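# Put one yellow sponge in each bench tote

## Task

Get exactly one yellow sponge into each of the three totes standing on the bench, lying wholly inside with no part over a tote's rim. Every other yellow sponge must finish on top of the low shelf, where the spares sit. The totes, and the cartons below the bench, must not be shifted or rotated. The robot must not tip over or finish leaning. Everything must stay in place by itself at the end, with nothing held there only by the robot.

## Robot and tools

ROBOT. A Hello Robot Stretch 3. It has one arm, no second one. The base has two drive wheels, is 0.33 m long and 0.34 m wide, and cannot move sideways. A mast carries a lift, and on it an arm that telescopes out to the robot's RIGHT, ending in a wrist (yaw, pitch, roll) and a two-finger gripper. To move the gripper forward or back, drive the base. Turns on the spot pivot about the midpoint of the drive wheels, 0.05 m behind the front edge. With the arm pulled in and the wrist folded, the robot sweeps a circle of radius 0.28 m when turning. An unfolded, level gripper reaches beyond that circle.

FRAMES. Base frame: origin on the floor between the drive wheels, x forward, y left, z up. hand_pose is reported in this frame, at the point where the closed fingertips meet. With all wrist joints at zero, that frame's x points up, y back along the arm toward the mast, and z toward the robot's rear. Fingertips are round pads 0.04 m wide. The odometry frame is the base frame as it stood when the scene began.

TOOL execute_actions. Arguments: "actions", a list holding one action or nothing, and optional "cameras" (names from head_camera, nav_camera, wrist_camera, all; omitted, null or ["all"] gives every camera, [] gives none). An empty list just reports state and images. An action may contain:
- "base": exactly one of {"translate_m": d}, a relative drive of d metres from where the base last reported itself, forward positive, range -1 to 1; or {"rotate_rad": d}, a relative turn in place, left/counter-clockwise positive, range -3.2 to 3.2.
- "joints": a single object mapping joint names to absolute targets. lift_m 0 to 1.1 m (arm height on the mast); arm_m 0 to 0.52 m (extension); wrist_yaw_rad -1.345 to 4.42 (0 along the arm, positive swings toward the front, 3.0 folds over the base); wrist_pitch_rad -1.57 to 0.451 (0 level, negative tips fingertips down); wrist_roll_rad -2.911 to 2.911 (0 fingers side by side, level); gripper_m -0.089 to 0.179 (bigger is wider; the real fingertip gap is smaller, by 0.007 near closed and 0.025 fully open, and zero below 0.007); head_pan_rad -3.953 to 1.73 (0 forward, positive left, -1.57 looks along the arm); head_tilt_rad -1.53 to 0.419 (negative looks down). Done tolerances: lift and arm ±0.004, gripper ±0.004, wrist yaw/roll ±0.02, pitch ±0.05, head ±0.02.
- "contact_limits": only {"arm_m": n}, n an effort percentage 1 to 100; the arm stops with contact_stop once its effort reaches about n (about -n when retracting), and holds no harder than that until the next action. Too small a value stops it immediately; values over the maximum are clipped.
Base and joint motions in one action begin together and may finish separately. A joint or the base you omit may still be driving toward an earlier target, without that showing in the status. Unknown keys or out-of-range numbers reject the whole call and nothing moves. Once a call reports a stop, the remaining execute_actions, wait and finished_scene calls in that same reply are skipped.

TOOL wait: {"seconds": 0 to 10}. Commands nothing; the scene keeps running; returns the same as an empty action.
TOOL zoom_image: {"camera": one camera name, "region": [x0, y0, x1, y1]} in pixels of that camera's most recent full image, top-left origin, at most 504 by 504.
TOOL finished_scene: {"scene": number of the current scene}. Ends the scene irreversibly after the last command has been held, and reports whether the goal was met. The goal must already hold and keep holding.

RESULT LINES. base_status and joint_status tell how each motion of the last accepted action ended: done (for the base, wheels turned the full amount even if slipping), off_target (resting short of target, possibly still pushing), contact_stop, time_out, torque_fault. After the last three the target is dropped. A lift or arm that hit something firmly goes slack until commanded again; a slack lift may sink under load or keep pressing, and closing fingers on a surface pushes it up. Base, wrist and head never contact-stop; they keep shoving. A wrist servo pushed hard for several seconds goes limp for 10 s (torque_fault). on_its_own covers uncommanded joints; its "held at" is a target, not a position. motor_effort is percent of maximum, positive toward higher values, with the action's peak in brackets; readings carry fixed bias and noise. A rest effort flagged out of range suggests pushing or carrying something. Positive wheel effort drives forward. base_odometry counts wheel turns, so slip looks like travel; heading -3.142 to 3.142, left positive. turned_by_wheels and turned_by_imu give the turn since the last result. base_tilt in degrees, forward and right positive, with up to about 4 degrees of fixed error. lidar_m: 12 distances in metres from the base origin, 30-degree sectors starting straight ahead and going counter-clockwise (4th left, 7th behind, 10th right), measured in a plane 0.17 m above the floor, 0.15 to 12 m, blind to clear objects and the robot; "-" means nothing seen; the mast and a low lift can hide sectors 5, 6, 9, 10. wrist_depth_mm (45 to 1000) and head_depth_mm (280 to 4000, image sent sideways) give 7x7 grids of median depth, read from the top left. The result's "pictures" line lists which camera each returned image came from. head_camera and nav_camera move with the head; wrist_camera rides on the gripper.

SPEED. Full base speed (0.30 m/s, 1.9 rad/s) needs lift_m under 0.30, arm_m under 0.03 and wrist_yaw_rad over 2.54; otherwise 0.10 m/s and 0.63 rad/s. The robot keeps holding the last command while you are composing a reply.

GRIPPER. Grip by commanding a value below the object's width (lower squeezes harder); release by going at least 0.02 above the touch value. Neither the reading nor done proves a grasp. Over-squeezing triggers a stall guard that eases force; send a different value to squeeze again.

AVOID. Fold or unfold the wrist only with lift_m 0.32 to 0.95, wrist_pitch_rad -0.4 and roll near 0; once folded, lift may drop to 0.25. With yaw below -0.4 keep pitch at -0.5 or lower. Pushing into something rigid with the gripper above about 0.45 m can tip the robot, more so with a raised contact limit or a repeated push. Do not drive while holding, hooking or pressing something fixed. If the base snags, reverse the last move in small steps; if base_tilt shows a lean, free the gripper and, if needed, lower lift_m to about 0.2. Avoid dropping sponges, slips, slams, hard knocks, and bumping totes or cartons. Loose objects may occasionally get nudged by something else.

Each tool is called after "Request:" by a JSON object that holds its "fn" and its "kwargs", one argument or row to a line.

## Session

Request:
{"fn": "execute_actions", "kwargs": {
  "actions": []
}}

Scene clock: 0.00 s.
base_odometry: x=+0.000 y=+0.000 heading=+0.000 (m, m, rad; odometry frame)
turned_by_wheels: +0.000 (rad since the last result)
turned_by_imu: +0.000 (rad since the last result)
base_tilt: forward=-2.4 right=-0.9 (deg)
lidar_m: 1.01 1.08 1.88 1.58 1.91 1.25 1.21 1.29 2.59 2.56 2.14 1.03
head_depth_mm: 1547 1549 1539 1552 1535 1060 940 / 1561 1554 1568 1543 1531 1054 940 / 1561 1574 1547 1561 1546 1057 949 / 1601 1579 1587 1583 1562 1065 958 / 1616 1602 1593 1587 1582 1068 963 / 1622 1610 1617 1598 1600 1067 971 / 1623 1618 1627 1616 1613 1077 985
base_status: not commanded
joint_positions: lift_m=+0.486 arm_m=-0.002 wrist_yaw_rad=+2.785 wrist_pitch_rad=-0.435 wrist_roll_rad=-0.003 gripper_m=+0.037 head_pan_rad=-0.003 head_tilt_rad=+0.012
joint_status: not commanded
motor_effort: left_wheel=+1 right_wheel=+0 lift_m=+26 arm_m=+1 wrist_yaw_rad=+0 wrist_pitch_rad=+5 wrist_roll_rad=+0 gripper_m=+2 head_pan_rad=+0 head_tilt_rad=+1 (%)
hand_pose: x=+0.0563 y=+0.0656 z=+0.4951 quat_wxyz=(+0.273, +0.705, +0.029, +0.654) (m; base frame)
wrist_depth_mm: - - - - - - 944 / - - - - - - 961 / - - - - - - - / - - - - - - - / 942 934 909 920 912 877 875 / 777 - 772 752 - 743 729 / 670 648 639 648 646 634 641
pictures: head_camera (sideways: a quarter turn clockwise sets it upright), nav_camera (sideways: a quarter turn counterclockwise sets it upright), wrist_camera
Images, in order (width x height): head_camera 896x504, nav_camera 672x504, wrist_camera 644x364.

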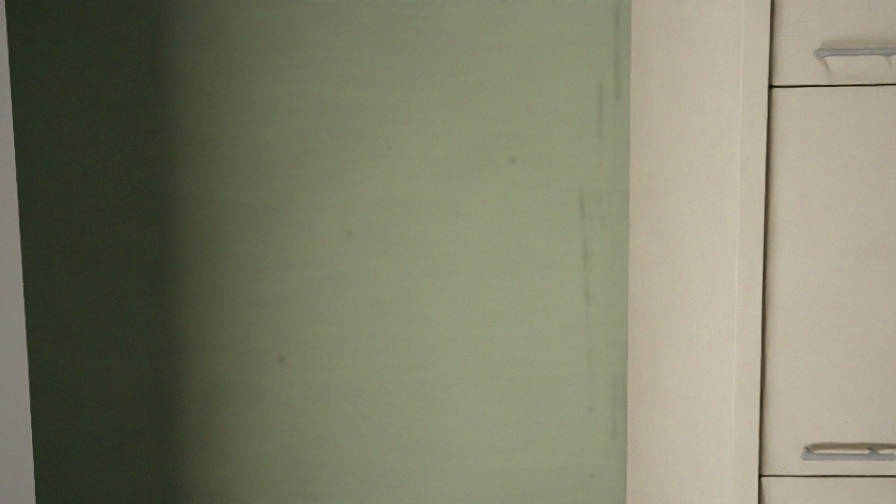

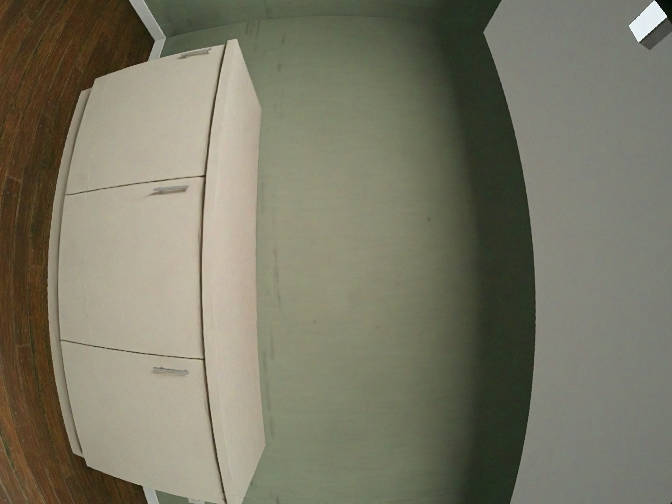

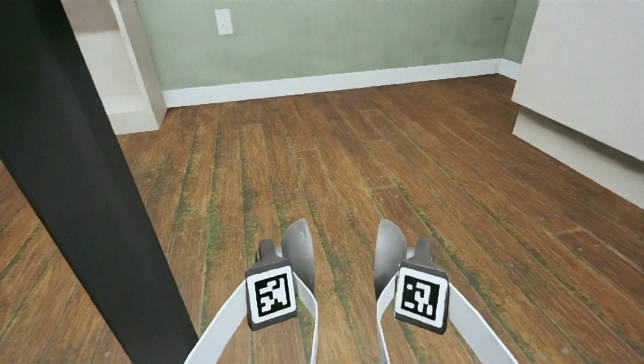

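Request:
{"fn": "execute_actions", "kwargs": {
  "actions": [
    {"joints":{"head_pan_rad":-1.75,"head_tilt_rad":-0.5,"lift_m":0.28,"wrist_pitch_rad":-0.4,"wrist_yaw_rad":3.0}}
  ],
  "cameras": ["head_camera","nav_camera"]
}}

Request:
{"fn": "execute_actions", "kwargs": {
  "actions": [
    {"base":{"rotate_rad":-2.7},"joints":{"head_pan_rad":-0.1}}
  ],
  "cameras": ["head_camera","nav_camera"]
}}

Scene clock: 10.43 s.
base_odometry: x=+0.000 y=+0.000 heading=+0.000 (m, m, rad; odometry frame)
turned_by_wheels: +0.000 (rad since the last result)
turned_by_imu: -0.001 (rad since the last result)
base_tilt: forward=-2.4 right=-1.0 (deg)
lidar_m: 1.01 1.08 1.88 1.58 1.90 1.24 1.21 1.29 2.58 2.56 2.15 1.03
head_depth_mm: 2516 2719 3019 2740 2000 1564 1283 / 2483 2690 2984 2735 1965 1565 1287 / 2455 2665 2819 2759 1988 1563 1288 / 2464 2651 2839 2774 1992 1574 1285 / 2432 2636 2764 2730 2002 1569 1292 / 2393 2592 2748 2726 2003 1580 1290 / 2392 2591 2781 2771 1998 1573 1285
base_status: not commanded
joint_positions: lift_m=+0.280 arm_m=-0.002 wrist_yaw_rad=+2.998 wrist_pitch_rad=-0.420 wrist_roll_rad=-0.003 gripper_m=+0.037 head_pan_rad=-1.743 head_tilt_rad=-0.493
joint_status: all done
motor_effort: left_wheel=+1(1) right_wheel=+0(0) lift_m=+19(20) arm_m=+1(0) wrist_yaw_rad=+2(3) wrist_pitch_rad=+7(9) wrist_roll_rad=+0(0) gripper_m=+0(1) head_pan_rad=-5(61) head_tilt_rad=-3(26) (%)
hand_pose: x=+0.0109 y=+0.0792 z=+0.2924 quat_wxyz=(+0.197, +0.699, +0.098, +0.680) (m; base frame)
wrist_depth_mm: - - - - - - - / - - - - - - - / - - - - - 991 955 / 811 788 792 767 763 755 738 / 638 636 - 632 627 594 598 / 532 523 - 534 - 504 499 / 455 - - - 437 434 426
pictures: head_camera (sideways: a quarter turn clockwise sets it upright), nav_camera (sideways: a quarter turn counterclockwise sets it upright)
Images, in order (width x height): head_camera 896x504, nav_camera 672x504.

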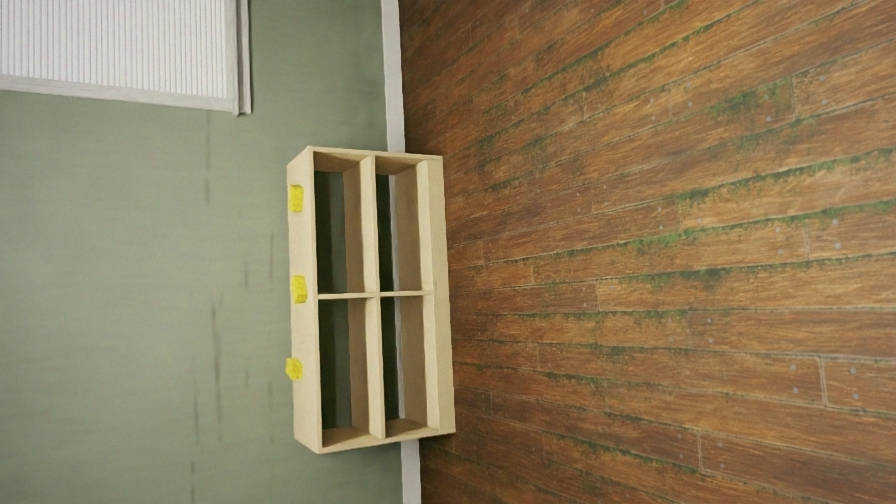

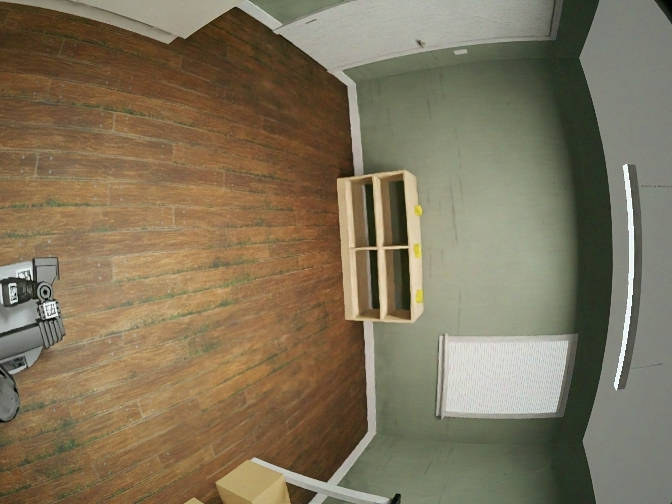

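Scene clock: 13.37 s.
base_odometry: x=+0.000 y=+0.000 heading=-2.700 (m, m, rad; odometry frame)
turned_by_wheels: -2.700 (rad since the last result)
turned_by_imu: -2.705 (rad since the last result)
base_tilt: forward=-2.4 right=-1.0 (deg)
lidar_m: 1.27 3.01 2.56 2.29 1.05 1.01 1.05 1.44 1.66 1.58 1.26 1.21
head_depth_mm: 1717 1809 1203 2099 1584 1464 1287 / 1776 1889 1213 2252 1824 1515 1285 / 1855 2012 1295 2180 1726 1559 1290 / 1939 2076 1621 2315 1666 1565 1291 / 2036 2174 1628 2201 1820 1569 1297 / 2123 2320 1828 2745 1809 1568 1290 / 2219 2429 2545 2487 1980 1566 1299
base_status: done
joint_positions: lift_m=+0.280 arm_m=-0.002 wrist_yaw_rad=+2.998 wrist_pitch_rad=-0.420 wrist_roll_rad=-0.003 gripper_m=+0.037 head_pan_rad=-0.107 head_tilt_rad=-0.494
joint_status: all done
motor_effort: left_wheel=+2(11) right_wheel=-1(7) lift_m=+19(19) arm_m=+0(0) wrist_yaw_rad=+1(1) wrist_pitch_rad=+7(7) wrist_roll_rad=+0(1) gripper_m=-1(0) head_pan_rad=+5(63) head_tilt_rad=-3(3) (%)
hand_pose: x=+0.0108 y=+0.0792 z=+0.2925 quat_wxyz=(+0.197, +0.699, +0.098, +0.680) (m; base frame)
wrist_depth_mm: 850 - - - - - - / 875 - - - - - - / 932 - - - - 979 952 / 812 797 800 775 751 743 732 / 642 632 - 633 634 603 591 / 531 525 - 532 - 503 497 / 454 - - - 435 434 429
pictures: head_camera (sideways: a quarter turn clockwise sets it upright), nav_camera (sideways: a quarter turn counterclockwise sets it upright)
Images, in order (width x height): head_camera 896x504, nav_camera 672x504.

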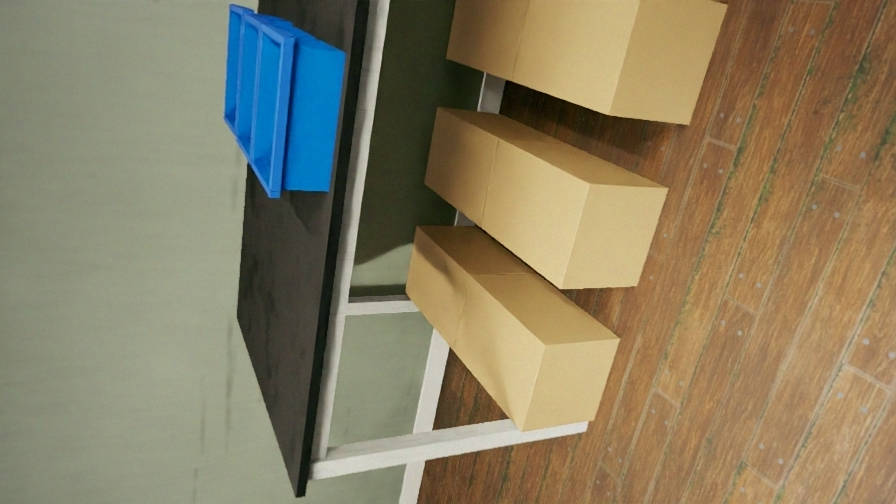

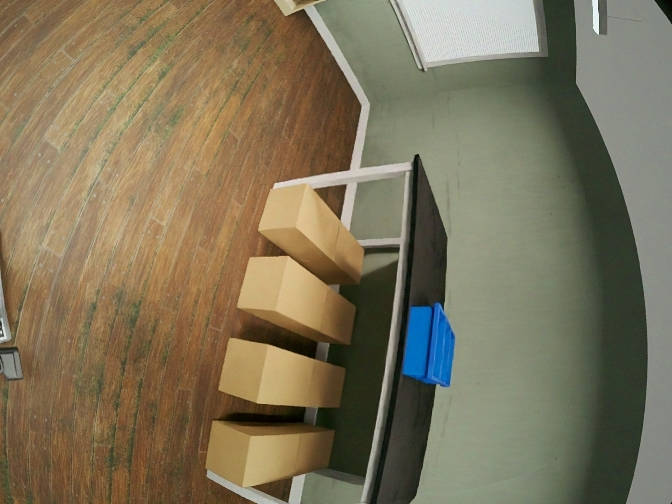

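Request:
{"fn": "execute_actions", "kwargs": {
  "actions": [
    {"base":{"rotate_rad":-0.19}}
  ],
  "cameras": []
}}

Request:
{"fn": "execute_actions", "kwargs": {
  "actions": [
    {"base":{"translate_m":0.94}}
  ],
  "cameras": []
}}

Request:
{"fn": "execute_actions", "kwargs": {
  "actions": [
    {"base":{"rotate_rad":1.24},"joints":{"head_pan_rad":-1.57,"head_tilt_rad":-0.6,"lift_m":0.5}}
  ],
  "cameras": ["head_camera","nav_camera"]
}}

Request:
{"fn": "execute_actions", "kwargs": {
  "actions": [
    {"joints":{"lift_m":1.1,"wrist_yaw_rad":1.6}}
  ],
  "cameras": []
}}

Request:
{"fn": "execute_actions", "kwargs": {
  "actions": [
    {"joints":{"wrist_yaw_rad":0,"arm_m":0.13}}
  ],
  "cameras": ["head_camera","wrist_camera"]
}}

Scene clock: 23.97 s.
base_odometry: x=+0.000 y=+0.000 heading=-2.890 (m, m, rad; odometry frame)
turned_by_wheels: -0.190 (rad since the last result)
turned_by_imu: -0.190 (rad since the last result)
base_tilt: forward=-2.3 right=-1.0 (deg)
lidar_m: 1.22 1.47 2.58 2.56 1.13 1.02 1.02 1.23 1.84 1.59 1.37 1.21
head_depth_mm: 1710 1835 1323 2166 1775 1514 1291 / 1741 1903 1322 2188 1643 1527 1284 / 1792 1883 1242 2243 1580 1570 1279 / 1817 1914 1238 2292 1835 1558 1295 / 1873 2023 1344 2344 1649 1560 1285 / 1891 2084 1468 2187 1806 1568 1286 / 1950 2115 1640 2536 1712 1572 1296
base_status: done
joint_positions: lift_m=+0.280 arm_m=-0.002 wrist_yaw_rad=+2.998 wrist_pitch_rad=-0.420 wrist_roll_rad=-0.003 gripper_m=+0.037 head_pan_rad=-0.107 head_tilt_rad=-0.494
joint_status: not commanded
motor_effort: left_wheel=+2(7) right_wheel=-2(6) lift_m=+19(19) arm_m=+0(0) wrist_yaw_rad=+2(1) wrist_pitch_rad=+7(7) wrist_roll_rad=+0(1) gripper_m=+1(0) head_pan_rad=+5(4) head_tilt_rad=-3(3) (%)
hand_pose: x=+0.0108 y=+0.0792 z=+0.2925 quat_wxyz=(+0.197, +0.699, +0.098, +0.680) (m; base frame)
wrist_depth_mm: - - - - - - - / 955 - - - - - - / 992 - - - - 972 970 / 820 803 805 767 763 743 732 / 640 633 - 629 628 602 594 / 533 521 - 527 - 502 498 / 456 - - - 435 435 430
pictures: none
No camera images: the call's "cameras" was empty. Leave "cameras" out to get every camera's image.

Scene clock: 28.87 s.
base_odometry: x=-0.910 y=-0.234 heading=-2.890 (m, m, rad; odometry frame)
turned_by_wheels: +0.000 (rad since the last result)
turned_by_imu: -0.003 (rad since the last result)
base_tilt: forward=-2.4 right=-1.1 (deg)
lidar_m: 0.33 0.40 0.75 2.20 2.80 1.90 1.90 2.31 1.88 0.67 0.37 0.35
head_depth_mm: 977 1064 1112 696 544 397 943 / 1004 1085 1143 564 554 411 1179 / 1025 1118 1174 564 566 424 1047 / 1046 1137 1215 777 431 433 993 / 1068 1168 1233 824 593 465 1024 / 1100 1196 1262 822 593 480 1261 / 1118 1227 1291 825 595 497 1080
base_status: done
joint_positions: lift_m=+0.280 arm_m=-0.002 wrist_yaw_rad=+2.999 wrist_pitch_rad=-0.420 wrist_roll_rad=-0.003 gripper_m=+0.037 head_pan_rad=-0.107 head_tilt_rad=-0.495
joint_status: not commanded
motor_effort: left_wheel=+1(7) right_wheel=-1(3) lift_m=+19(19) arm_m=+0(0) wrist_yaw_rad=+1(1) wrist_pitch_rad=+7(7) wrist_roll_rad=+0(1) gripper_m=+0(1) head_pan_rad=+5(5) head_tilt_rad=-2(3) (%)
hand_pose: x=+0.0107 y=+0.0792 z=+0.2925 quat_wxyz=(+0.197, +0.699, +0.098, +0.680) (m; base frame)
wrist_depth_mm: - - - - - - - / - - - - - - 598 / - - - - - 975 555 / 807 792 794 767 751 742 547 / 632 630 - 631 630 601 573 / 534 525 - 534 - 501 499 / 455 - - - 431 429 429
pictures: none
No camera images: the call's "cameras" was empty. Leave "cameras" out to get every camera's image.

Scene clock: 31.73 s.
base_odometry: x=-0.910 y=-0.234 heading=-1.650 (m, m, rad; odometry frame)
turned_by_wheels: +1.240 (rad since the last result)
turned_by_imu: +1.244 (rad since the last result)
base_tilt: forward=-2.3 right=-0.8 (deg)
lidar_m: 2.21 2.34 2.61 1.90 1.97 2.22 1.86 0.47 0.35 0.33 0.34 0.47
head_depth_mm: 1028 1127 987 539 428 1060 966 / 1025 1134 723 567 430 1057 963 / 1026 1120 738 568 430 1089 1166 / 1026 1136 738 570 431 1115 1190 / 1025 1130 740 559 432 1059 965 / 1024 1135 992 633 454 1060 966 / 1027 1137 994 687 528 465 1142
base_status: done
joint_positions: lift_m=+0.500 arm_m=-0.002 wrist_yaw_rad=+2.999 wrist_pitch_rad=-0.420 wrist_roll_rad=-0.003 gripper_m=+0.037 head_pan_rad=-1.563 head_tilt_rad=-0.593
joint_status: all done
motor_effort: left_wheel=-1(6) right_wheel=+2(6) lift_m=+33(34) arm_m=+0(0) wrist_yaw_rad=+1(1) wrist_pitch_rad=+7(7) wrist_roll_rad=+0(0) gripper_m=+0(0) head_pan_rad=-5(59) head_tilt_rad=-3(14) (%)
hand_pose: x=+0.0107 y=+0.0793 z=+0.5120 quat_wxyz=(+0.197, +0.699, +0.098, +0.681) (m; base frame)
wrist_depth_mm: - - - - - - - / - - - - - - - / - - - - - - - / - - - - - - - / 983 954 - 957 949 902 901 / 815 799 - 784 - 765 760 / 693 686 - 676 668 659 659
pictures: head_camera (sideways: a quarter turn clockwise sets it upright), nav_camera (sideways: a quarter turn counterclockwise sets it upright)
Images, in order (width x height): head_camera 896x504, nav_camera 672x504.

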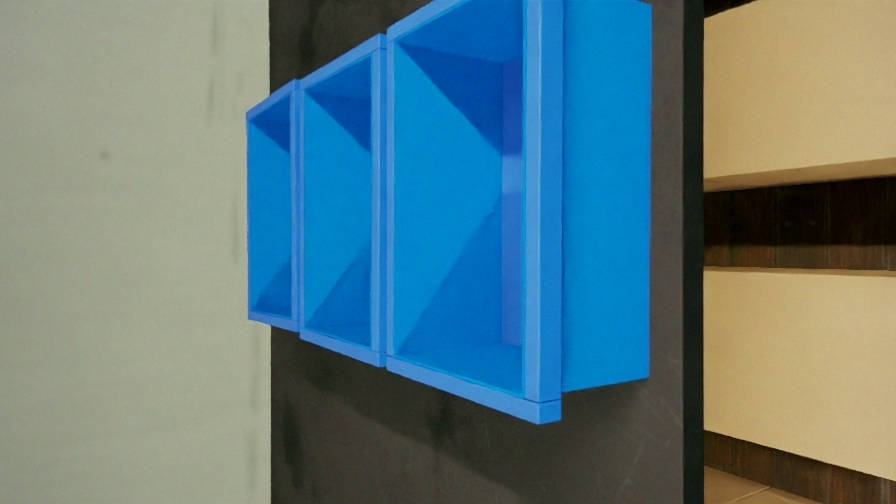

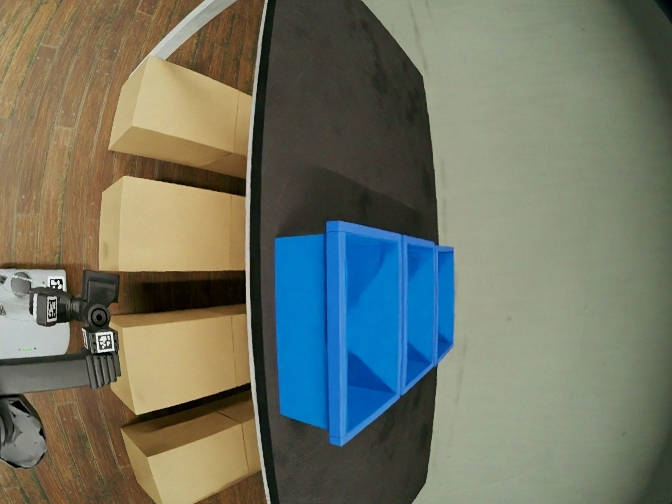

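Scene clock: 38.00 s.
base_odometry: x=-0.910 y=-0.234 heading=-1.650 (m, m, rad; odometry frame)
turned_by_wheels: +0.000 (rad since the last result)
turned_by_imu: -0.001 (rad since the last result)
base_tilt: forward=-2.3 right=-1.0 (deg)
lidar_m: 2.20 2.35 2.59 1.90 1.97 2.23 1.86 0.47 0.35 0.33 0.34 0.47
head_depth_mm: - - - - - 1059 959 / - - - - - 1068 966 / - - - - - 1102 1156 / 1025 1134 741 558 - - 1186 / 1026 1134 738 552 - - 940 / 1026 1130 991 688 - - 942 / 1029 1139 995 720 - - 999
base_status: not commanded
joint_positions: lift_m=+1.099 arm_m=-0.002 wrist_yaw_rad=+1.602 wrist_pitch_rad=-0.420 wrist_roll_rad=-0.003 gripper_m=+0.037 head_pan_rad=-1.563 head_tilt_rad=-0.593
joint_status: all done
motor_effort: left_wheel=-1(1) right_wheel=+2(2) lift_m=+33(35) arm_m=+0(0) wrist_yaw_rad=-1(2) wrist_pitch_rad=+7(7) wrist_roll_rad=+0(0) gripper_m=+0(0) head_pan_rad=-5(5) head_tilt_rad=-3(3) (%)
hand_pose: x=+0.2027 y=-0.1357 z=+1.1112 quat_wxyz=(+0.588, +0.598, -0.374, +0.395) (m; base frame)
wrist_depth_mm: - - - - - - - / - - - - - - - / - - - - - 759 742 / - - - - - 573 566 / - - - - - 481 460 / - - - - - 414 384 / - - - - - 362 332
pictures: none
No camera images: the call's "cameras" was empty. Leave "cameras" out to get every camera's image.

Scene clock: 40.23 s.
base_odometry: x=-0.910 y=-0.234 heading=-1.650 (m, m, rad; odometry frame)
turned_by_wheels: +0.000 (rad since the last result)
turned_by_imu: +0.000 (rad since the last result)
base_tilt: forward=-2.4 right=-1.0 (deg)
lidar_m: 2.21 2.35 2.60 1.90 1.97 2.23 1.85 0.47 0.35 0.33 0.34 0.47
head_depth_mm: - - 829 539 429 1054 966 / - - 659 565 429 1062 967 / - - - 573 429 1085 1164 / 1020 1146 754 567 430 1118 1192 / 1024 1133 740 559 432 1057 961 / 1031 1133 991 631 452 1059 960 / 1029 1130 992 688 527 465 1138
base_status: not commanded
joint_positions: lift_m=+1.099 arm_m=+0.130 wrist_yaw_rad=+0.002 wrist_pitch_rad=-0.420 wrist_roll_rad=-0.003 gripper_m=+0.037 head_pan_rad=-1.563 head_tilt_rad=-0.593
joint_status: all done
motor_effort: left_wheel=-1(1) right_wheel=+2(2) lift_m=+32(33) arm_m=+4(3) wrist_yaw_rad=-1(2) wrist_pitch_rad=+7(7) wrist_roll_rad=+0(0) gripper_m=+1(1) head_pan_rad=-5(5) head_tilt_rad=-3(3) (%)
hand_pose: x=-0.0210 y=-0.4989 z=+1.1112 quat_wxyz=(+0.693, +0.148, -0.690, -0.147) (m; base frame)
wrist_depth_mm: 823 806 793 789 778 767 758 / 887 876 870 853 843 833 821 / 850 821 795 595 582 765 747 / 627 611 553 418 409 522 566 / 496 485 367 441 440 340 457 / 406 402 259 255 - 247 373 / 348 335 246 236 232 220 219
pictures: head_camera (sideways: a quarter turn clockwise sets it upright), wrist_camera
Images, in order (width x height): head_camera 896x504, wrist_camera 644x364.

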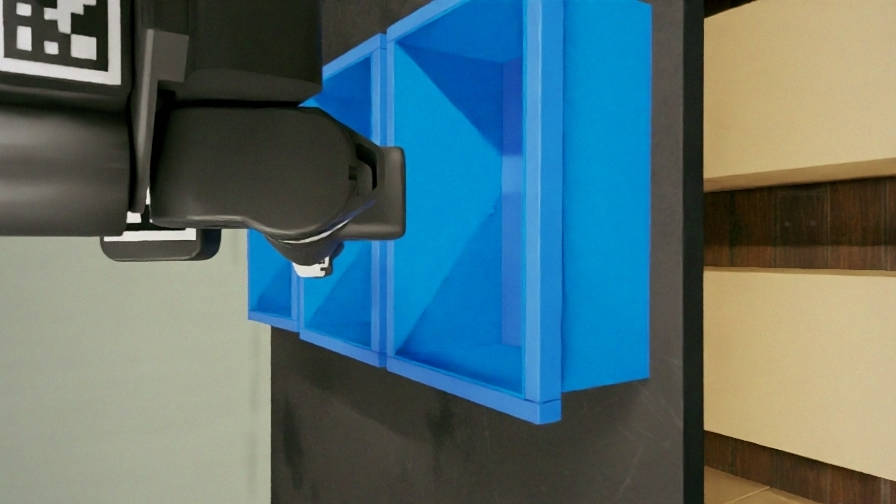

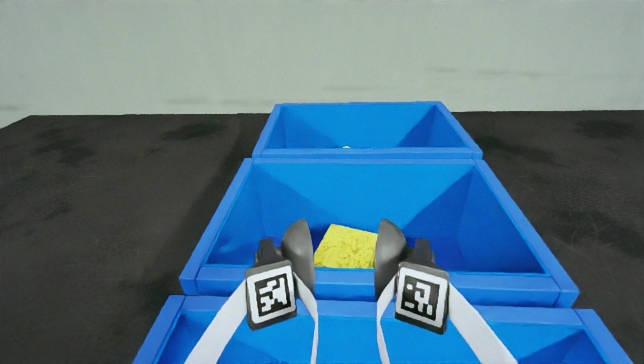

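Request:
{"fn": "execute_actions", "kwargs": {
  "actions": [
    {"joints":{"wrist_pitch_rad":-0.9}}
  ],
  "cameras": ["wrist_camera"]
}}

Request:
{"fn": "execute_actions", "kwargs": {
  "actions": [
    {"joints":{"wrist_pitch_rad":-0.6,"gripper_m":0.179}}
  ],
  "cameras": []
}}

Request:
{"fn": "execute_actions", "kwargs": {
  "actions": [
    {"joints":{"arm_m":0.27}}
  ],
  "cameras": ["wrist_camera"]
}}

Request:
{"fn": "execute_actions", "kwargs": {
  "actions": [
    {"joints":{"arm_m":0.48}}
  ],
  "cameras": ["wrist_camera"]
}}

Scene clock: 47.67 s.
base_odometry: x=-0.910 y=-0.234 heading=-1.650 (m, m, rad; odometry frame)
turned_by_wheels: +0.000 (rad since the last result)
turned_by_imu: +0.000 (rad since the last result)
base_tilt: forward=-2.3 right=-0.9 (deg)
lidar_m: 2.20 2.35 2.60 1.89 1.97 2.23 1.86 0.47 0.35 0.33 0.34 0.47
head_depth_mm: - - 830 540 428 1060 965 / - - 724 566 429 1054 959 / - - - - 429 1086 1161 / 1026 1112 738 569 431 1112 1189 / 1026 1134 741 558 432 1063 966 / 1029 1129 987 633 453 1058 969 / 1021 1132 993 686 526 464 1140
base_status: not commanded
joint_positions: lift_m=+1.099 arm_m=+0.130 wrist_yaw_rad=+0.002 wrist_pitch_rad=-0.906 wrist_roll_rad=-0.003 gripper_m=+0.037 head_pan_rad=-1.563 head_tilt_rad=-0.593
joint_status: all done
motor_effort: left_wheel=-1(1) right_wheel=+2(2) lift_m=+33(33) arm_m=+4(4) wrist_yaw_rad=-1(1) wrist_pitch_rad=+2(7) wrist_roll_rad=+0(0) gripper_m=+0(0) head_pan_rad=-5(5) head_tilt_rad=-3(4) (%)
hand_pose: x=-0.0213 y=-0.4138 z=+1.0211 quat_wxyz=(+0.637, +0.311, -0.634, -0.309) (m; base frame)
wrist_depth_mm: 447 442 293 380 388 289 383 / 395 379 219 215 211 207 213 / 354 211 248 243 238 233 199 / 321 197 297 296 290 281 198 / 294 186 280 283 279 270 197 / 155 187 263 258 - 253 197 / 141 187 243 241 238 236 195
pictures: wrist_camera
Images, in order (width x height): wrist_camera 644x364.

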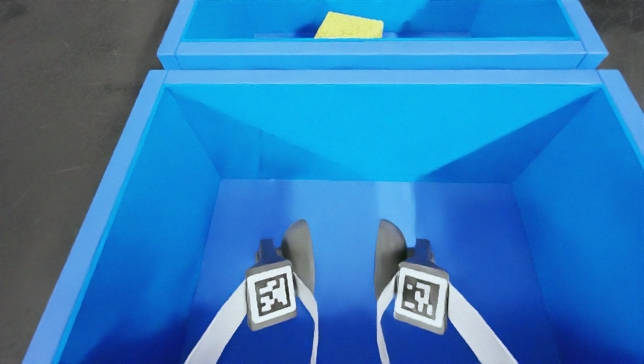

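Scene clock: 49.57 s.
base_odometry: x=-0.910 y=-0.234 heading=-1.650 (m, m, rad; odometry frame)
turned_by_wheels: +0.000 (rad since the last result)
turned_by_imu: +0.000 (rad since the last result)
base_tilt: forward=-2.3 right=-0.8 (deg)
lidar_m: 2.20 2.34 2.60 1.90 1.97 2.22 1.86 0.47 0.35 0.33 0.34 0.47
head_depth_mm: - - 849 539 428 1058 961 / - - - 567 428 1055 964 / - - - 579 430 1087 1168 / 1025 1118 740 579 430 1114 1190 / 1026 1135 780 560 431 1059 965 / 1026 1135 990 631 453 1056 967 / 1028 1133 992 688 525 464 1141
base_status: not commanded
joint_positions: lift_m=+1.099 arm_m=+0.130 wrist_yaw_rad=+0.002 wrist_pitch_rad=-0.619 wrist_roll_rad=-0.003 gripper_m=+0.179 head_pan_rad=-1.563 head_tilt_rad=-0.593
joint_status: all done
motor_effort: left_wheel=-1(1) right_wheel=+2(1) lift_m=+33(32) arm_m=+4(4) wrist_yaw_rad=-1(1) wrist_pitch_rad=+7(8) wrist_roll_rad=+0(1) gripper_m=+1(88) head_pan_rad=-5(5) head_tilt_rad=-4(3) (%)
hand_pose: x=-0.0211 y=-0.4694 z=+1.0693 quat_wxyz=(+0.675, +0.217, -0.672, -0.215) (m; base frame)
wrist_depth_mm: 839 819 807 555 537 763 762 / 686 666 624 396 390 581 594 / 544 540 412 426 422 341 483 / 446 441 262 257 254 250 409 / 381 377 238 234 230 227 336 / 333 219 278 283 275 266 - / 301 198 281 284 282 276 221
pictures: none
No camera images: the call's "cameras" was empty. Leave "cameras" out to get every camera's image.

Scene clock: 51.87 s.
base_odometry: x=-0.910 y=-0.234 heading=-1.650 (m, m, rad; odometry frame)
turned_by_wheels: +0.000 (rad since the last result)
turned_by_imu: +0.000 (rad since the last result)
base_tilt: forward=-2.4 right=-1.0 (deg)
lidar_m: 2.20 2.34 2.60 1.90 1.97 2.23 1.86 0.47 0.35 0.33 0.34 0.47
head_depth_mm: 1049 1153 985 537 427 1054 958 / - 1167 737 567 429 1059 964 / - - 737 567 430 1089 1166 / 1026 1124 734 569 430 1106 1187 / 1025 1131 745 558 431 1058 963 / 1029 1136 994 632 453 464 968 / 1022 1140 993 690 526 465 1142
base_status: not commanded
joint_positions: lift_m=+1.099 arm_m=+0.270 wrist_yaw_rad=+0.001 wrist_pitch_rad=-0.618 wrist_roll_rad=-0.003 gripper_m=+0.179 head_pan_rad=-1.563 head_tilt_rad=-0.593
joint_status: all done
motor_effort: left_wheel=-1(1) right_wheel=+2(2) lift_m=+33(33) arm_m=+4(4) wrist_yaw_rad=+0(1) wrist_pitch_rad=+7(7) wrist_roll_rad=+0(0) gripper_m=+1(0) head_pan_rad=-5(5) head_tilt_rad=-3(3) (%)
hand_pose: x=-0.0213 y=-0.6096 z=+1.0695 quat_wxyz=(+0.675, +0.216, -0.672, -0.215) (m; base frame)
wrist_depth_mm: 712 711 695 697 671 671 661 / 673 658 612 455 455 556 601 / 535 531 337 307 301 298 491 / 443 440 291 300 294 279 409 / 382 378 328 340 338 314 238 / 334 216 307 276 309 305 - / 302 195 280 247 281 276 223
pictures: wrist_camera
Images, in order (width x height): wrist_camera 644x364.

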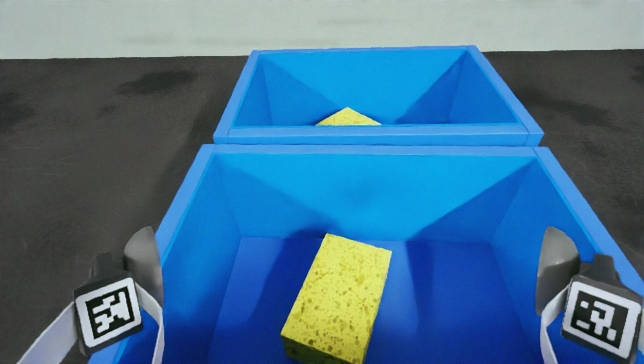

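Scene clock: 54.67 s.
base_odometry: x=-0.910 y=-0.234 heading=-1.650 (m, m, rad; odometry frame)
turned_by_wheels: +0.000 (rad since the last result)
turned_by_imu: +0.000 (rad since the last result)
base_tilt: forward=-2.3 right=-1.0 (deg)
lidar_m: 2.21 2.35 2.60 1.90 1.97 2.23 1.85 0.47 0.35 0.33 0.34 0.47
head_depth_mm: 1054 1131 985 538 428 458 964 / 1041 1135 724 566 429 1057 965 / - 1116 736 567 429 1086 1160 / 1007 1127 736 568 430 1110 1184 / 1028 1137 740 558 432 1057 965 / 1027 1132 992 632 442 464 963 / 1023 1132 992 688 526 463 1143
base_status: not commanded
joint_positions: lift_m=+1.099 arm_m=+0.480 wrist_yaw_rad=+0.001 wrist_pitch_rad=-0.617 wrist_roll_rad=-0.003 gripper_m=+0.179 head_pan_rad=-1.563 head_tilt_rad=-0.593
joint_status: all done
motor_effort: left_wheel=-2(1) right_wheel=+2(1) lift_m=+33(33) arm_m=+4(4) wrist_yaw_rad=+0(0) wrist_pitch_rad=+6(6) wrist_roll_rad=+0(0) gripper_m=+0(1) head_pan_rad=-5(5) head_tilt_rad=-3(3) (%)
hand_pose: x=-0.0214 y=-0.8196 z=+1.0696 quat_wxyz=(+0.675, +0.216, -0.672, -0.215) (m; base frame)
wrist_depth_mm: 516 505 500 492 490 483 479 / 569 564 560 550 542 535 534 / 536 529 518 516 503 496 484 / 442 440 296 304 300 289 395 / 381 375 313 335 341 322 225 / 333 208 307 285 274 305 - / 300 182 279 278 269 278 233
pictures: wrist_camera
Images, in order (width x height): wrist_camera 644x364.

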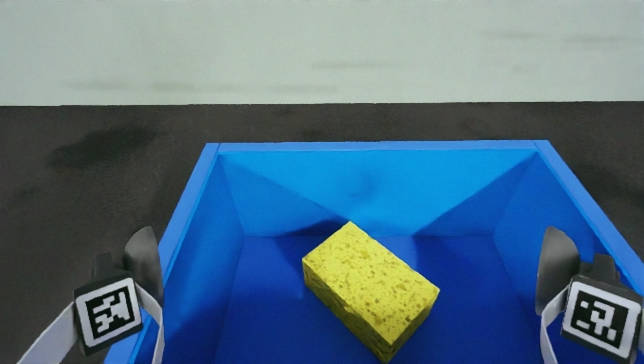

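Request:
{"fn": "execute_actions", "kwargs": {
  "actions": [
    {"base":{"rotate_rad":0.24},"joints":{"wrist_pitch_rad":-0.4,"head_pan_rad":0}}
  ],
  "cameras": []
}}

Request:
{"fn": "execute_actions", "kwargs": {
  "actions": [
    {"base":{"translate_m":1},"joints":{"arm_m":0.05}}
  ],
  "cameras": ["head_camera"]
}}

Request:
{"fn": "execute_actions", "kwargs": {
  "actions": [
    {"base":{"translate_m":0.75},"joints":{"lift_m":0.85,"wrist_pitch_rad":-1,"head_pan_rad":-1.57,"head_tilt_rad":-0.8}}
  ],
  "cameras": []
}}

Request:
{"fn": "execute_actions", "kwargs": {
  "actions": [
    {"base":{"rotate_rad":1.36},"joints":{"arm_m":0.3}}
  ],
  "cameras": ["wrist_camera","head_camera"]
}}

Scene clock: 73.17 s.
base_odometry: x=-0.910 y=-0.234 heading=-1.410 (m, m, rad; odometry frame)
turned_by_wheels: +0.240 (rad since the last result)
turned_by_imu: +0.240 (rad since the last result)
base_tilt: forward=-2.2 right=-1.0 (deg)
lidar_m: 2.20 2.61 1.90 1.90 2.17 1.89 0.69 0.38 0.35 0.33 0.38 0.64
head_depth_mm: 2094 2287 2550 2304 1775 1443 1216 / 2117 2365 2616 2300 1782 1444 1223 / 2171 2389 2580 2310 1781 1451 1215 / 2249 2409 2657 2328 1782 1437 1215 / 2291 2454 2664 2348 1784 1444 1216 / 2322 2526 2763 2343 1784 1451 1214 / 2397 2634 2729 2350 1783 1447 1216
base_status: done
joint_positions: lift_m=+1.099 arm_m=+0.480 wrist_yaw_rad=+0.001 wrist_pitch_rad=-0.421 wrist_roll_rad=-0.003 gripper_m=+0.179 head_pan_rad=-0.007 head_tilt_rad=-0.593
joint_status: all done
motor_effort: left_wheel=+0(5) right_wheel=+2(8) lift_m=+33(33) arm_m=+4(4) wrist_yaw_rad=-1(0) wrist_pitch_rad=+7(7) wrist_roll_rad=+0(0) gripper_m=+2(0) head_pan_rad=+5(59) head_tilt_rad=-3(3) (%)
hand_pose: x=-0.0213 y=-0.8487 z=+1.1108 quat_wxyz=(+0.693, +0.148, -0.690, -0.148) (m; base frame)
wrist_depth_mm: 654 602 545 508 470 440 414 / 720 659 600 548 505 474 443 / 808 715 657 604 551 512 473 / 618 603 596 586 576 546 511 / 488 497 477 470 467 461 453 / 407 397 398 394 391 275 - / 347 334 339 337 335 249 307
pictures: none
No camera images: the call's "cameras" was empty. Leave "cameras" out to get every camera's image.

Scene clock: 84.67 s.
base_odometry: x=-0.750 y=-1.221 heading=-1.410 (m, m, rad; odometry frame)
turned_by_wheels: +0.000 (rad since the last result)
turned_by_imu: -0.006 (rad since the last result)
base_tilt: forward=-2.3 right=-0.9 (deg)
lidar_m: 1.22 1.71 2.27 1.75 1.90 2.81 1.23 0.66 0.59 1.48 1.70 1.64
head_depth_mm: 1298 1422 1583 1769 1773 1448 1223 / 1330 1471 1597 1783 1720 1444 1218 / 1356 1486 1605 1575 1672 1448 1214 / 1386 1533 1664 1637 1708 1456 1215 / 1422 1585 1686 1652 1716 1450 1212 / 1450 1618 1716 1726 1741 1446 1221 / 1488 1649 1760 1867 1769 1447 1217
base_status: done
joint_positions: lift_m=+1.099 arm_m=+0.050 wrist_yaw_rad=+0.001 wrist_pitch_rad=-0.420 wrist_roll_rad=-0.003 gripper_m=+0.179 head_pan_rad=-0.007 head_tilt_rad=-0.593
joint_status: all done
motor_effort: left_wheel=+0(2) right_wheel=+1(6) lift_m=+33(33) arm_m=-3(3) wrist_yaw_rad=+0(1) wrist_pitch_rad=+7(7) wrist_roll_rad=+0(1) gripper_m=+0(0) head_pan_rad=+5(5) head_tilt_rad=-3(3) (%)
hand_pose: x=-0.0213 y=-0.4194 z=+1.1110 quat_wxyz=(+0.693, +0.148, -0.690, -0.147) (m; base frame)
wrist_depth_mm: - - - - - 982 903 / - - - - - - 961 / - - - - - 817 738 / - - - - - 621 568 / - - - - - - 460 / - - - - - - - / - - - - - 969 351
pictures: head_camera (sideways: a quarter turn clockwise sets it upright)
Images, in order (width x height): head_camera 896x504.

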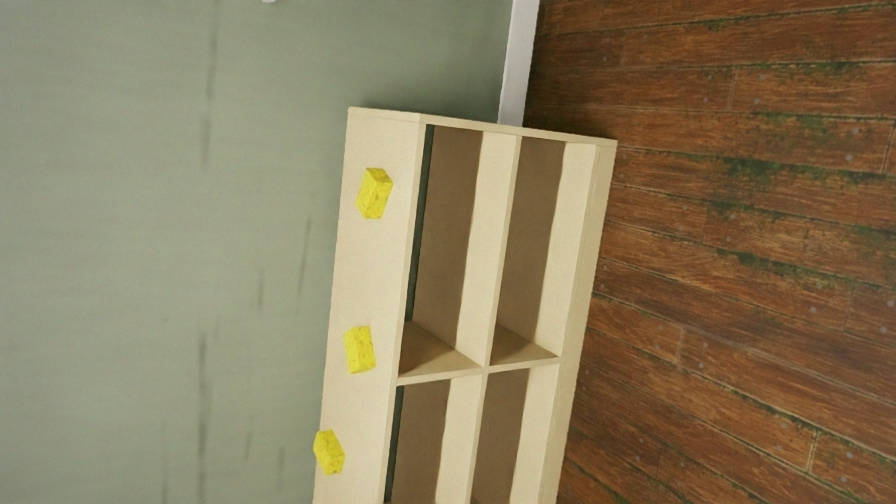

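Scene clock: 93.47 s.
base_odometry: x=-0.630 y=-1.962 heading=-1.410 (m, m, rad; odometry frame)
turned_by_wheels: +0.000 (rad since the last result)
turned_by_imu: -0.004 (rad since the last result)
base_tilt: forward=-2.2 right=-1.0 (deg)
lidar_m: 0.85 0.64 1.13 2.08 2.31 2.87 1.57 1.14 1.66 1.66 1.07 0.53
head_depth_mm: 1359 1545 1769 1801 - - 1106 / 1385 1585 1818 1837 - - 1125 / 1408 1623 1873 1824 - - 1128 / 1463 1670 1955 1823 1504 1262 1123 / 1490 1730 1995 1802 1515 1267 1128 / 1533 1770 2009 1806 1514 1286 1130 / 1471 1579 1680 1705 1509 1289 1122
base_status: done
joint_positions: lift_m=+0.850 arm_m=+0.050 wrist_yaw_rad=+0.001 wrist_pitch_rad=-1.005 wrist_roll_rad=-0.003 gripper_m=+0.179 head_pan_rad=-1.563 head_tilt_rad=-0.790
joint_status: all done
motor_effort: left_wheel=-1(4) right_wheel=+1(5) lift_m=+19(27) arm_m=-2(3) wrist_yaw_rad=-1(0) wrist_pitch_rad=+2(7) wrist_roll_rad=+0(0) gripper_m=+1(1) head_pan_rad=-4(63) head_tilt_rad=-4(18) (%)
hand_pose: x=-0.0215 y=-0.3123 z=+0.7598 quat_wxyz=(+0.621, +0.341, -0.618, -0.340) (m; base frame)
wrist_depth_mm: 823 - - - - - - / 867 - - - - - - / 892 - - - - - - / 930 - - - - 982 967 / 931 974 943 936 917 905 915 / 848 909 905 867 856 866 - / 546 818 829 828 826 821 792
pictures: none
No camera images: the call's "cameras" was empty. Leave "cameras" out to get every camera's image.

Scene clock: 96.60 s.
base_odometry: x=-0.630 y=-1.962 heading=-0.050 (m, m, rad; odometry frame)
turned_by_wheels: +1.360 (rad since the last result)
turned_by_imu: +1.365 (rad since the last result)
base_tilt: forward=-2.3 right=-0.9 (deg)
lidar_m: 2.08 1.93 2.17 2.64 1.14 1.31 1.66 1.27 0.53 0.75 0.64 1.12
head_depth_mm: 755 862 984 - - 1266 1106 / 758 853 - 950 855 1239 1123 / 762 865 - 902 851 1183 1124 / 763 870 990 876 854 1190 1125 / 764 874 1015 953 854 1189 1121 / 765 876 1022 951 853 1198 1126 / 767 877 1022 958 986 1187 1124
base_status: done
joint_positions: lift_m=+0.850 arm_m=+0.300 wrist_yaw_rad=+0.001 wrist_pitch_rad=-1.005 wrist_roll_rad=-0.003 gripper_m=+0.179 head_pan_rad=-1.563 head_tilt_rad=-0.790
joint_status: all done
motor_effort: left_wheel=-1(3) right_wheel=+2(5) lift_m=+19(19) arm_m=+4(4) wrist_yaw_rad=+0(0) wrist_pitch_rad=+2(2) wrist_roll_rad=+1(0) gripper_m=+1(2) head_pan_rad=-5(5) head_tilt_rad=-4(4) (%)
hand_pose: x=-0.0215 y=-0.5617 z=+0.7598 quat_wxyz=(+0.621, +0.341, -0.618, -0.340) (m; base frame)
wrist_depth_mm: 460 455 446 435 430 436 429 / 422 413 405 401 395 405 514 / 387 379 375 369 364 368 637 / 356 354 348 295 340 340 847 / 333 331 326 282 312 316 916 / 313 309 303 301 297 295 - / 300 289 286 286 280 278 788
pictures: head_camera (sideways: a quarter turn clockwise sets it upright), wrist_camera
Images, in order (width x height): head_camera 896x504, wrist_camera 644x364.

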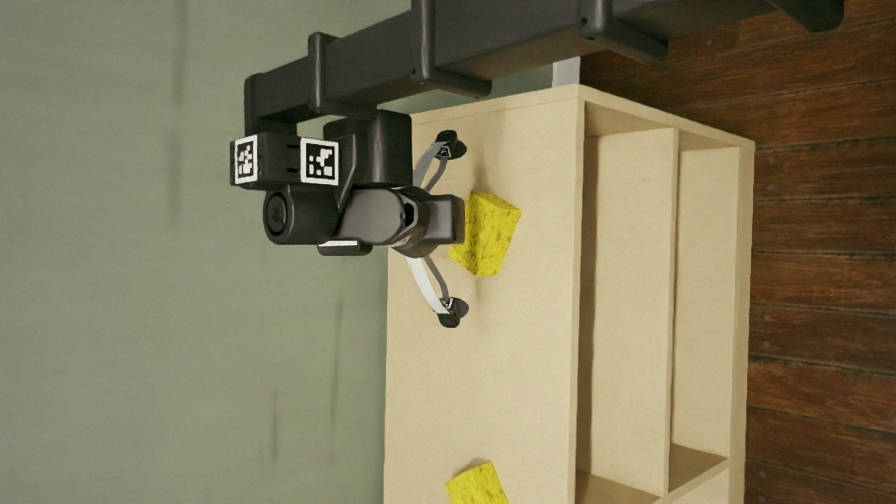

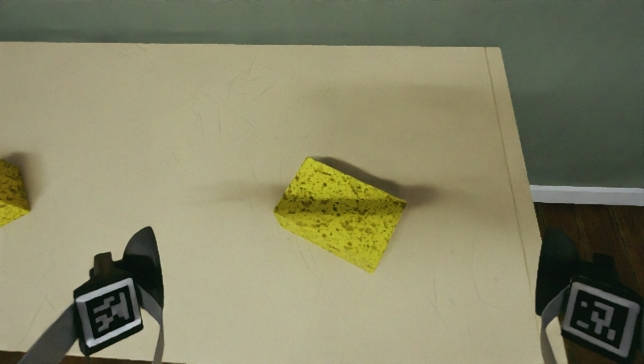

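Request:
{"fn": "execute_actions", "kwargs": {
  "actions": [
    {"base":{"translate_m":0.05},"joints":{"arm_m":0.382,"lift_m":0.765,"wrist_yaw_rad":-0.46}}
  ],
  "cameras": ["wrist_camera"]
}}

Request:
{"fn": "execute_actions", "kwargs": {
  "actions": [
    {"joints":{"lift_m":0.722}}
  ],
  "cameras": ["wrist_camera"]
}}

Scene clock: 110.17 s.
base_odometry: x=-0.580 y=-1.964 heading=-0.050 (m, m, rad; odometry frame)
turned_by_wheels: +0.000 (rad since the last result)
turned_by_imu: -0.001 (rad since the last result)
base_tilt: forward=-2.3 right=-1.1 (deg)
lidar_m: 2.03 1.90 2.10 3.52 1.17 1.30 1.71 1.27 0.55 0.91 0.62 1.08
head_depth_mm: 759 859 1007 1186 1440 - - / 760 870 967 - 1028 1186 1124 / 758 864 958 865 853 1187 1129 / 763 871 993 913 853 1190 1127 / 763 871 1023 954 853 1196 1127 / 766 875 1023 956 850 1207 1126 / 768 881 1028 952 887 1199 1124
base_status: done
joint_positions: lift_m=+0.765 arm_m=+0.382 wrist_yaw_rad=-0.458 wrist_pitch_rad=-1.005 wrist_roll_rad=-0.003 gripper_m=+0.179 head_pan_rad=-1.563 head_tilt_rad=-0.790
joint_status: all done
motor_effort: left_wheel=-1(2) right_wheel=+2(6) lift_m=+19(18) arm_m=+4(5) wrist_yaw_rad=-1(5) wrist_pitch_rad=+2(2) wrist_roll_rad=+1(0) gripper_m=+0(1) head_pan_rad=-5(4) head_tilt_rad=-5(4) (%)
hand_pose: x=-0.0733 y=-0.6315 z=+0.6748 quat_wxyz=(+0.527, +0.192, -0.680, -0.472) (m; base frame)
wrist_depth_mm: 278 304 340 319 315 543 681 / 312 325 297 293 289 659 924 / 281 278 275 271 268 266 956 / 261 257 255 251 249 245 876 / 243 243 235 189 228 230 231 / 228 225 221 177 178 216 - / - 209 207 171 200 203 199
pictures: wrist_camera
Images, in order (width x height): wrist_camera 644x364.

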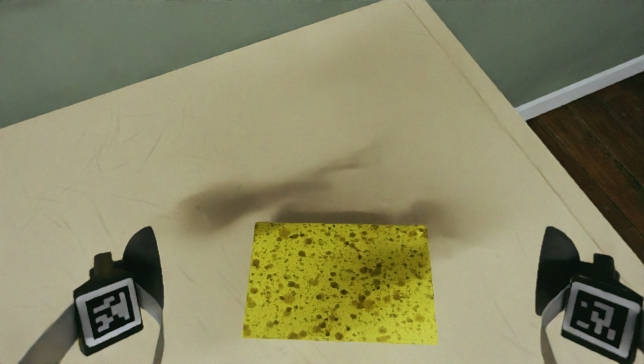

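Scene clock: 111.37 s.
base_odometry: x=-0.580 y=-1.964 heading=-0.050 (m, m, rad; odometry frame)
turned_by_wheels: +0.000 (rad since the last result)
turned_by_imu: +0.000 (rad since the last result)
base_tilt: forward=-2.3 right=-1.0 (deg)
lidar_m: 2.03 1.90 2.10 3.51 1.17 1.31 1.71 1.26 0.55 0.91 0.62 1.08
head_depth_mm: 757 864 1009 1204 1406 - - / 759 870 989 - 1026 1183 1123 / 759 868 980 867 855 1187 1127 / 760 874 1011 928 853 1190 1126 / 762 871 1021 956 855 1197 1131 / 764 874 1024 960 856 1212 1125 / 768 878 1024 954 882 1191 1125
base_status: not commanded
joint_positions: lift_m=+0.722 arm_m=+0.382 wrist_yaw_rad=-0.458 wrist_pitch_rad=-1.005 wrist_roll_rad=-0.003 gripper_m=+0.179 head_pan_rad=-1.563 head_tilt_rad=-0.790
joint_status: all done
motor_effort: left_wheel=-1(1) right_wheel=+2(2) lift_m=+19(23) arm_m=+4(4) wrist_yaw_rad=-1(1) wrist_pitch_rad=+2(2) wrist_roll_rad=+0(1) gripper_m=+1(2) head_pan_rad=-5(4) head_tilt_rad=-5(4) (%)
hand_pose: x=-0.0733 y=-0.6315 z=+0.6318 quat_wxyz=(+0.527, +0.192, -0.680, -0.472) (m; base frame)
wrist_depth_mm: 278 290 263 259 255 492 680 / 248 244 241 238 235 231 887 / 229 226 223 221 217 214 220 / 212 210 207 204 202 199 197 / 198 197 151 145 143 188 185 / 186 182 141 136 135 176 - / - 170 167 132 129 165 162
pictures: wrist_camera
Images, in order (width x height): wrist_camera 644x364.

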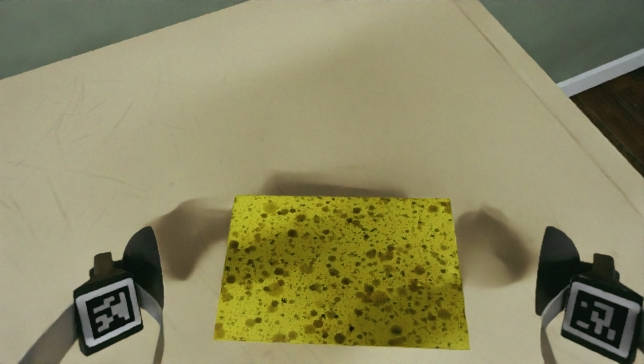

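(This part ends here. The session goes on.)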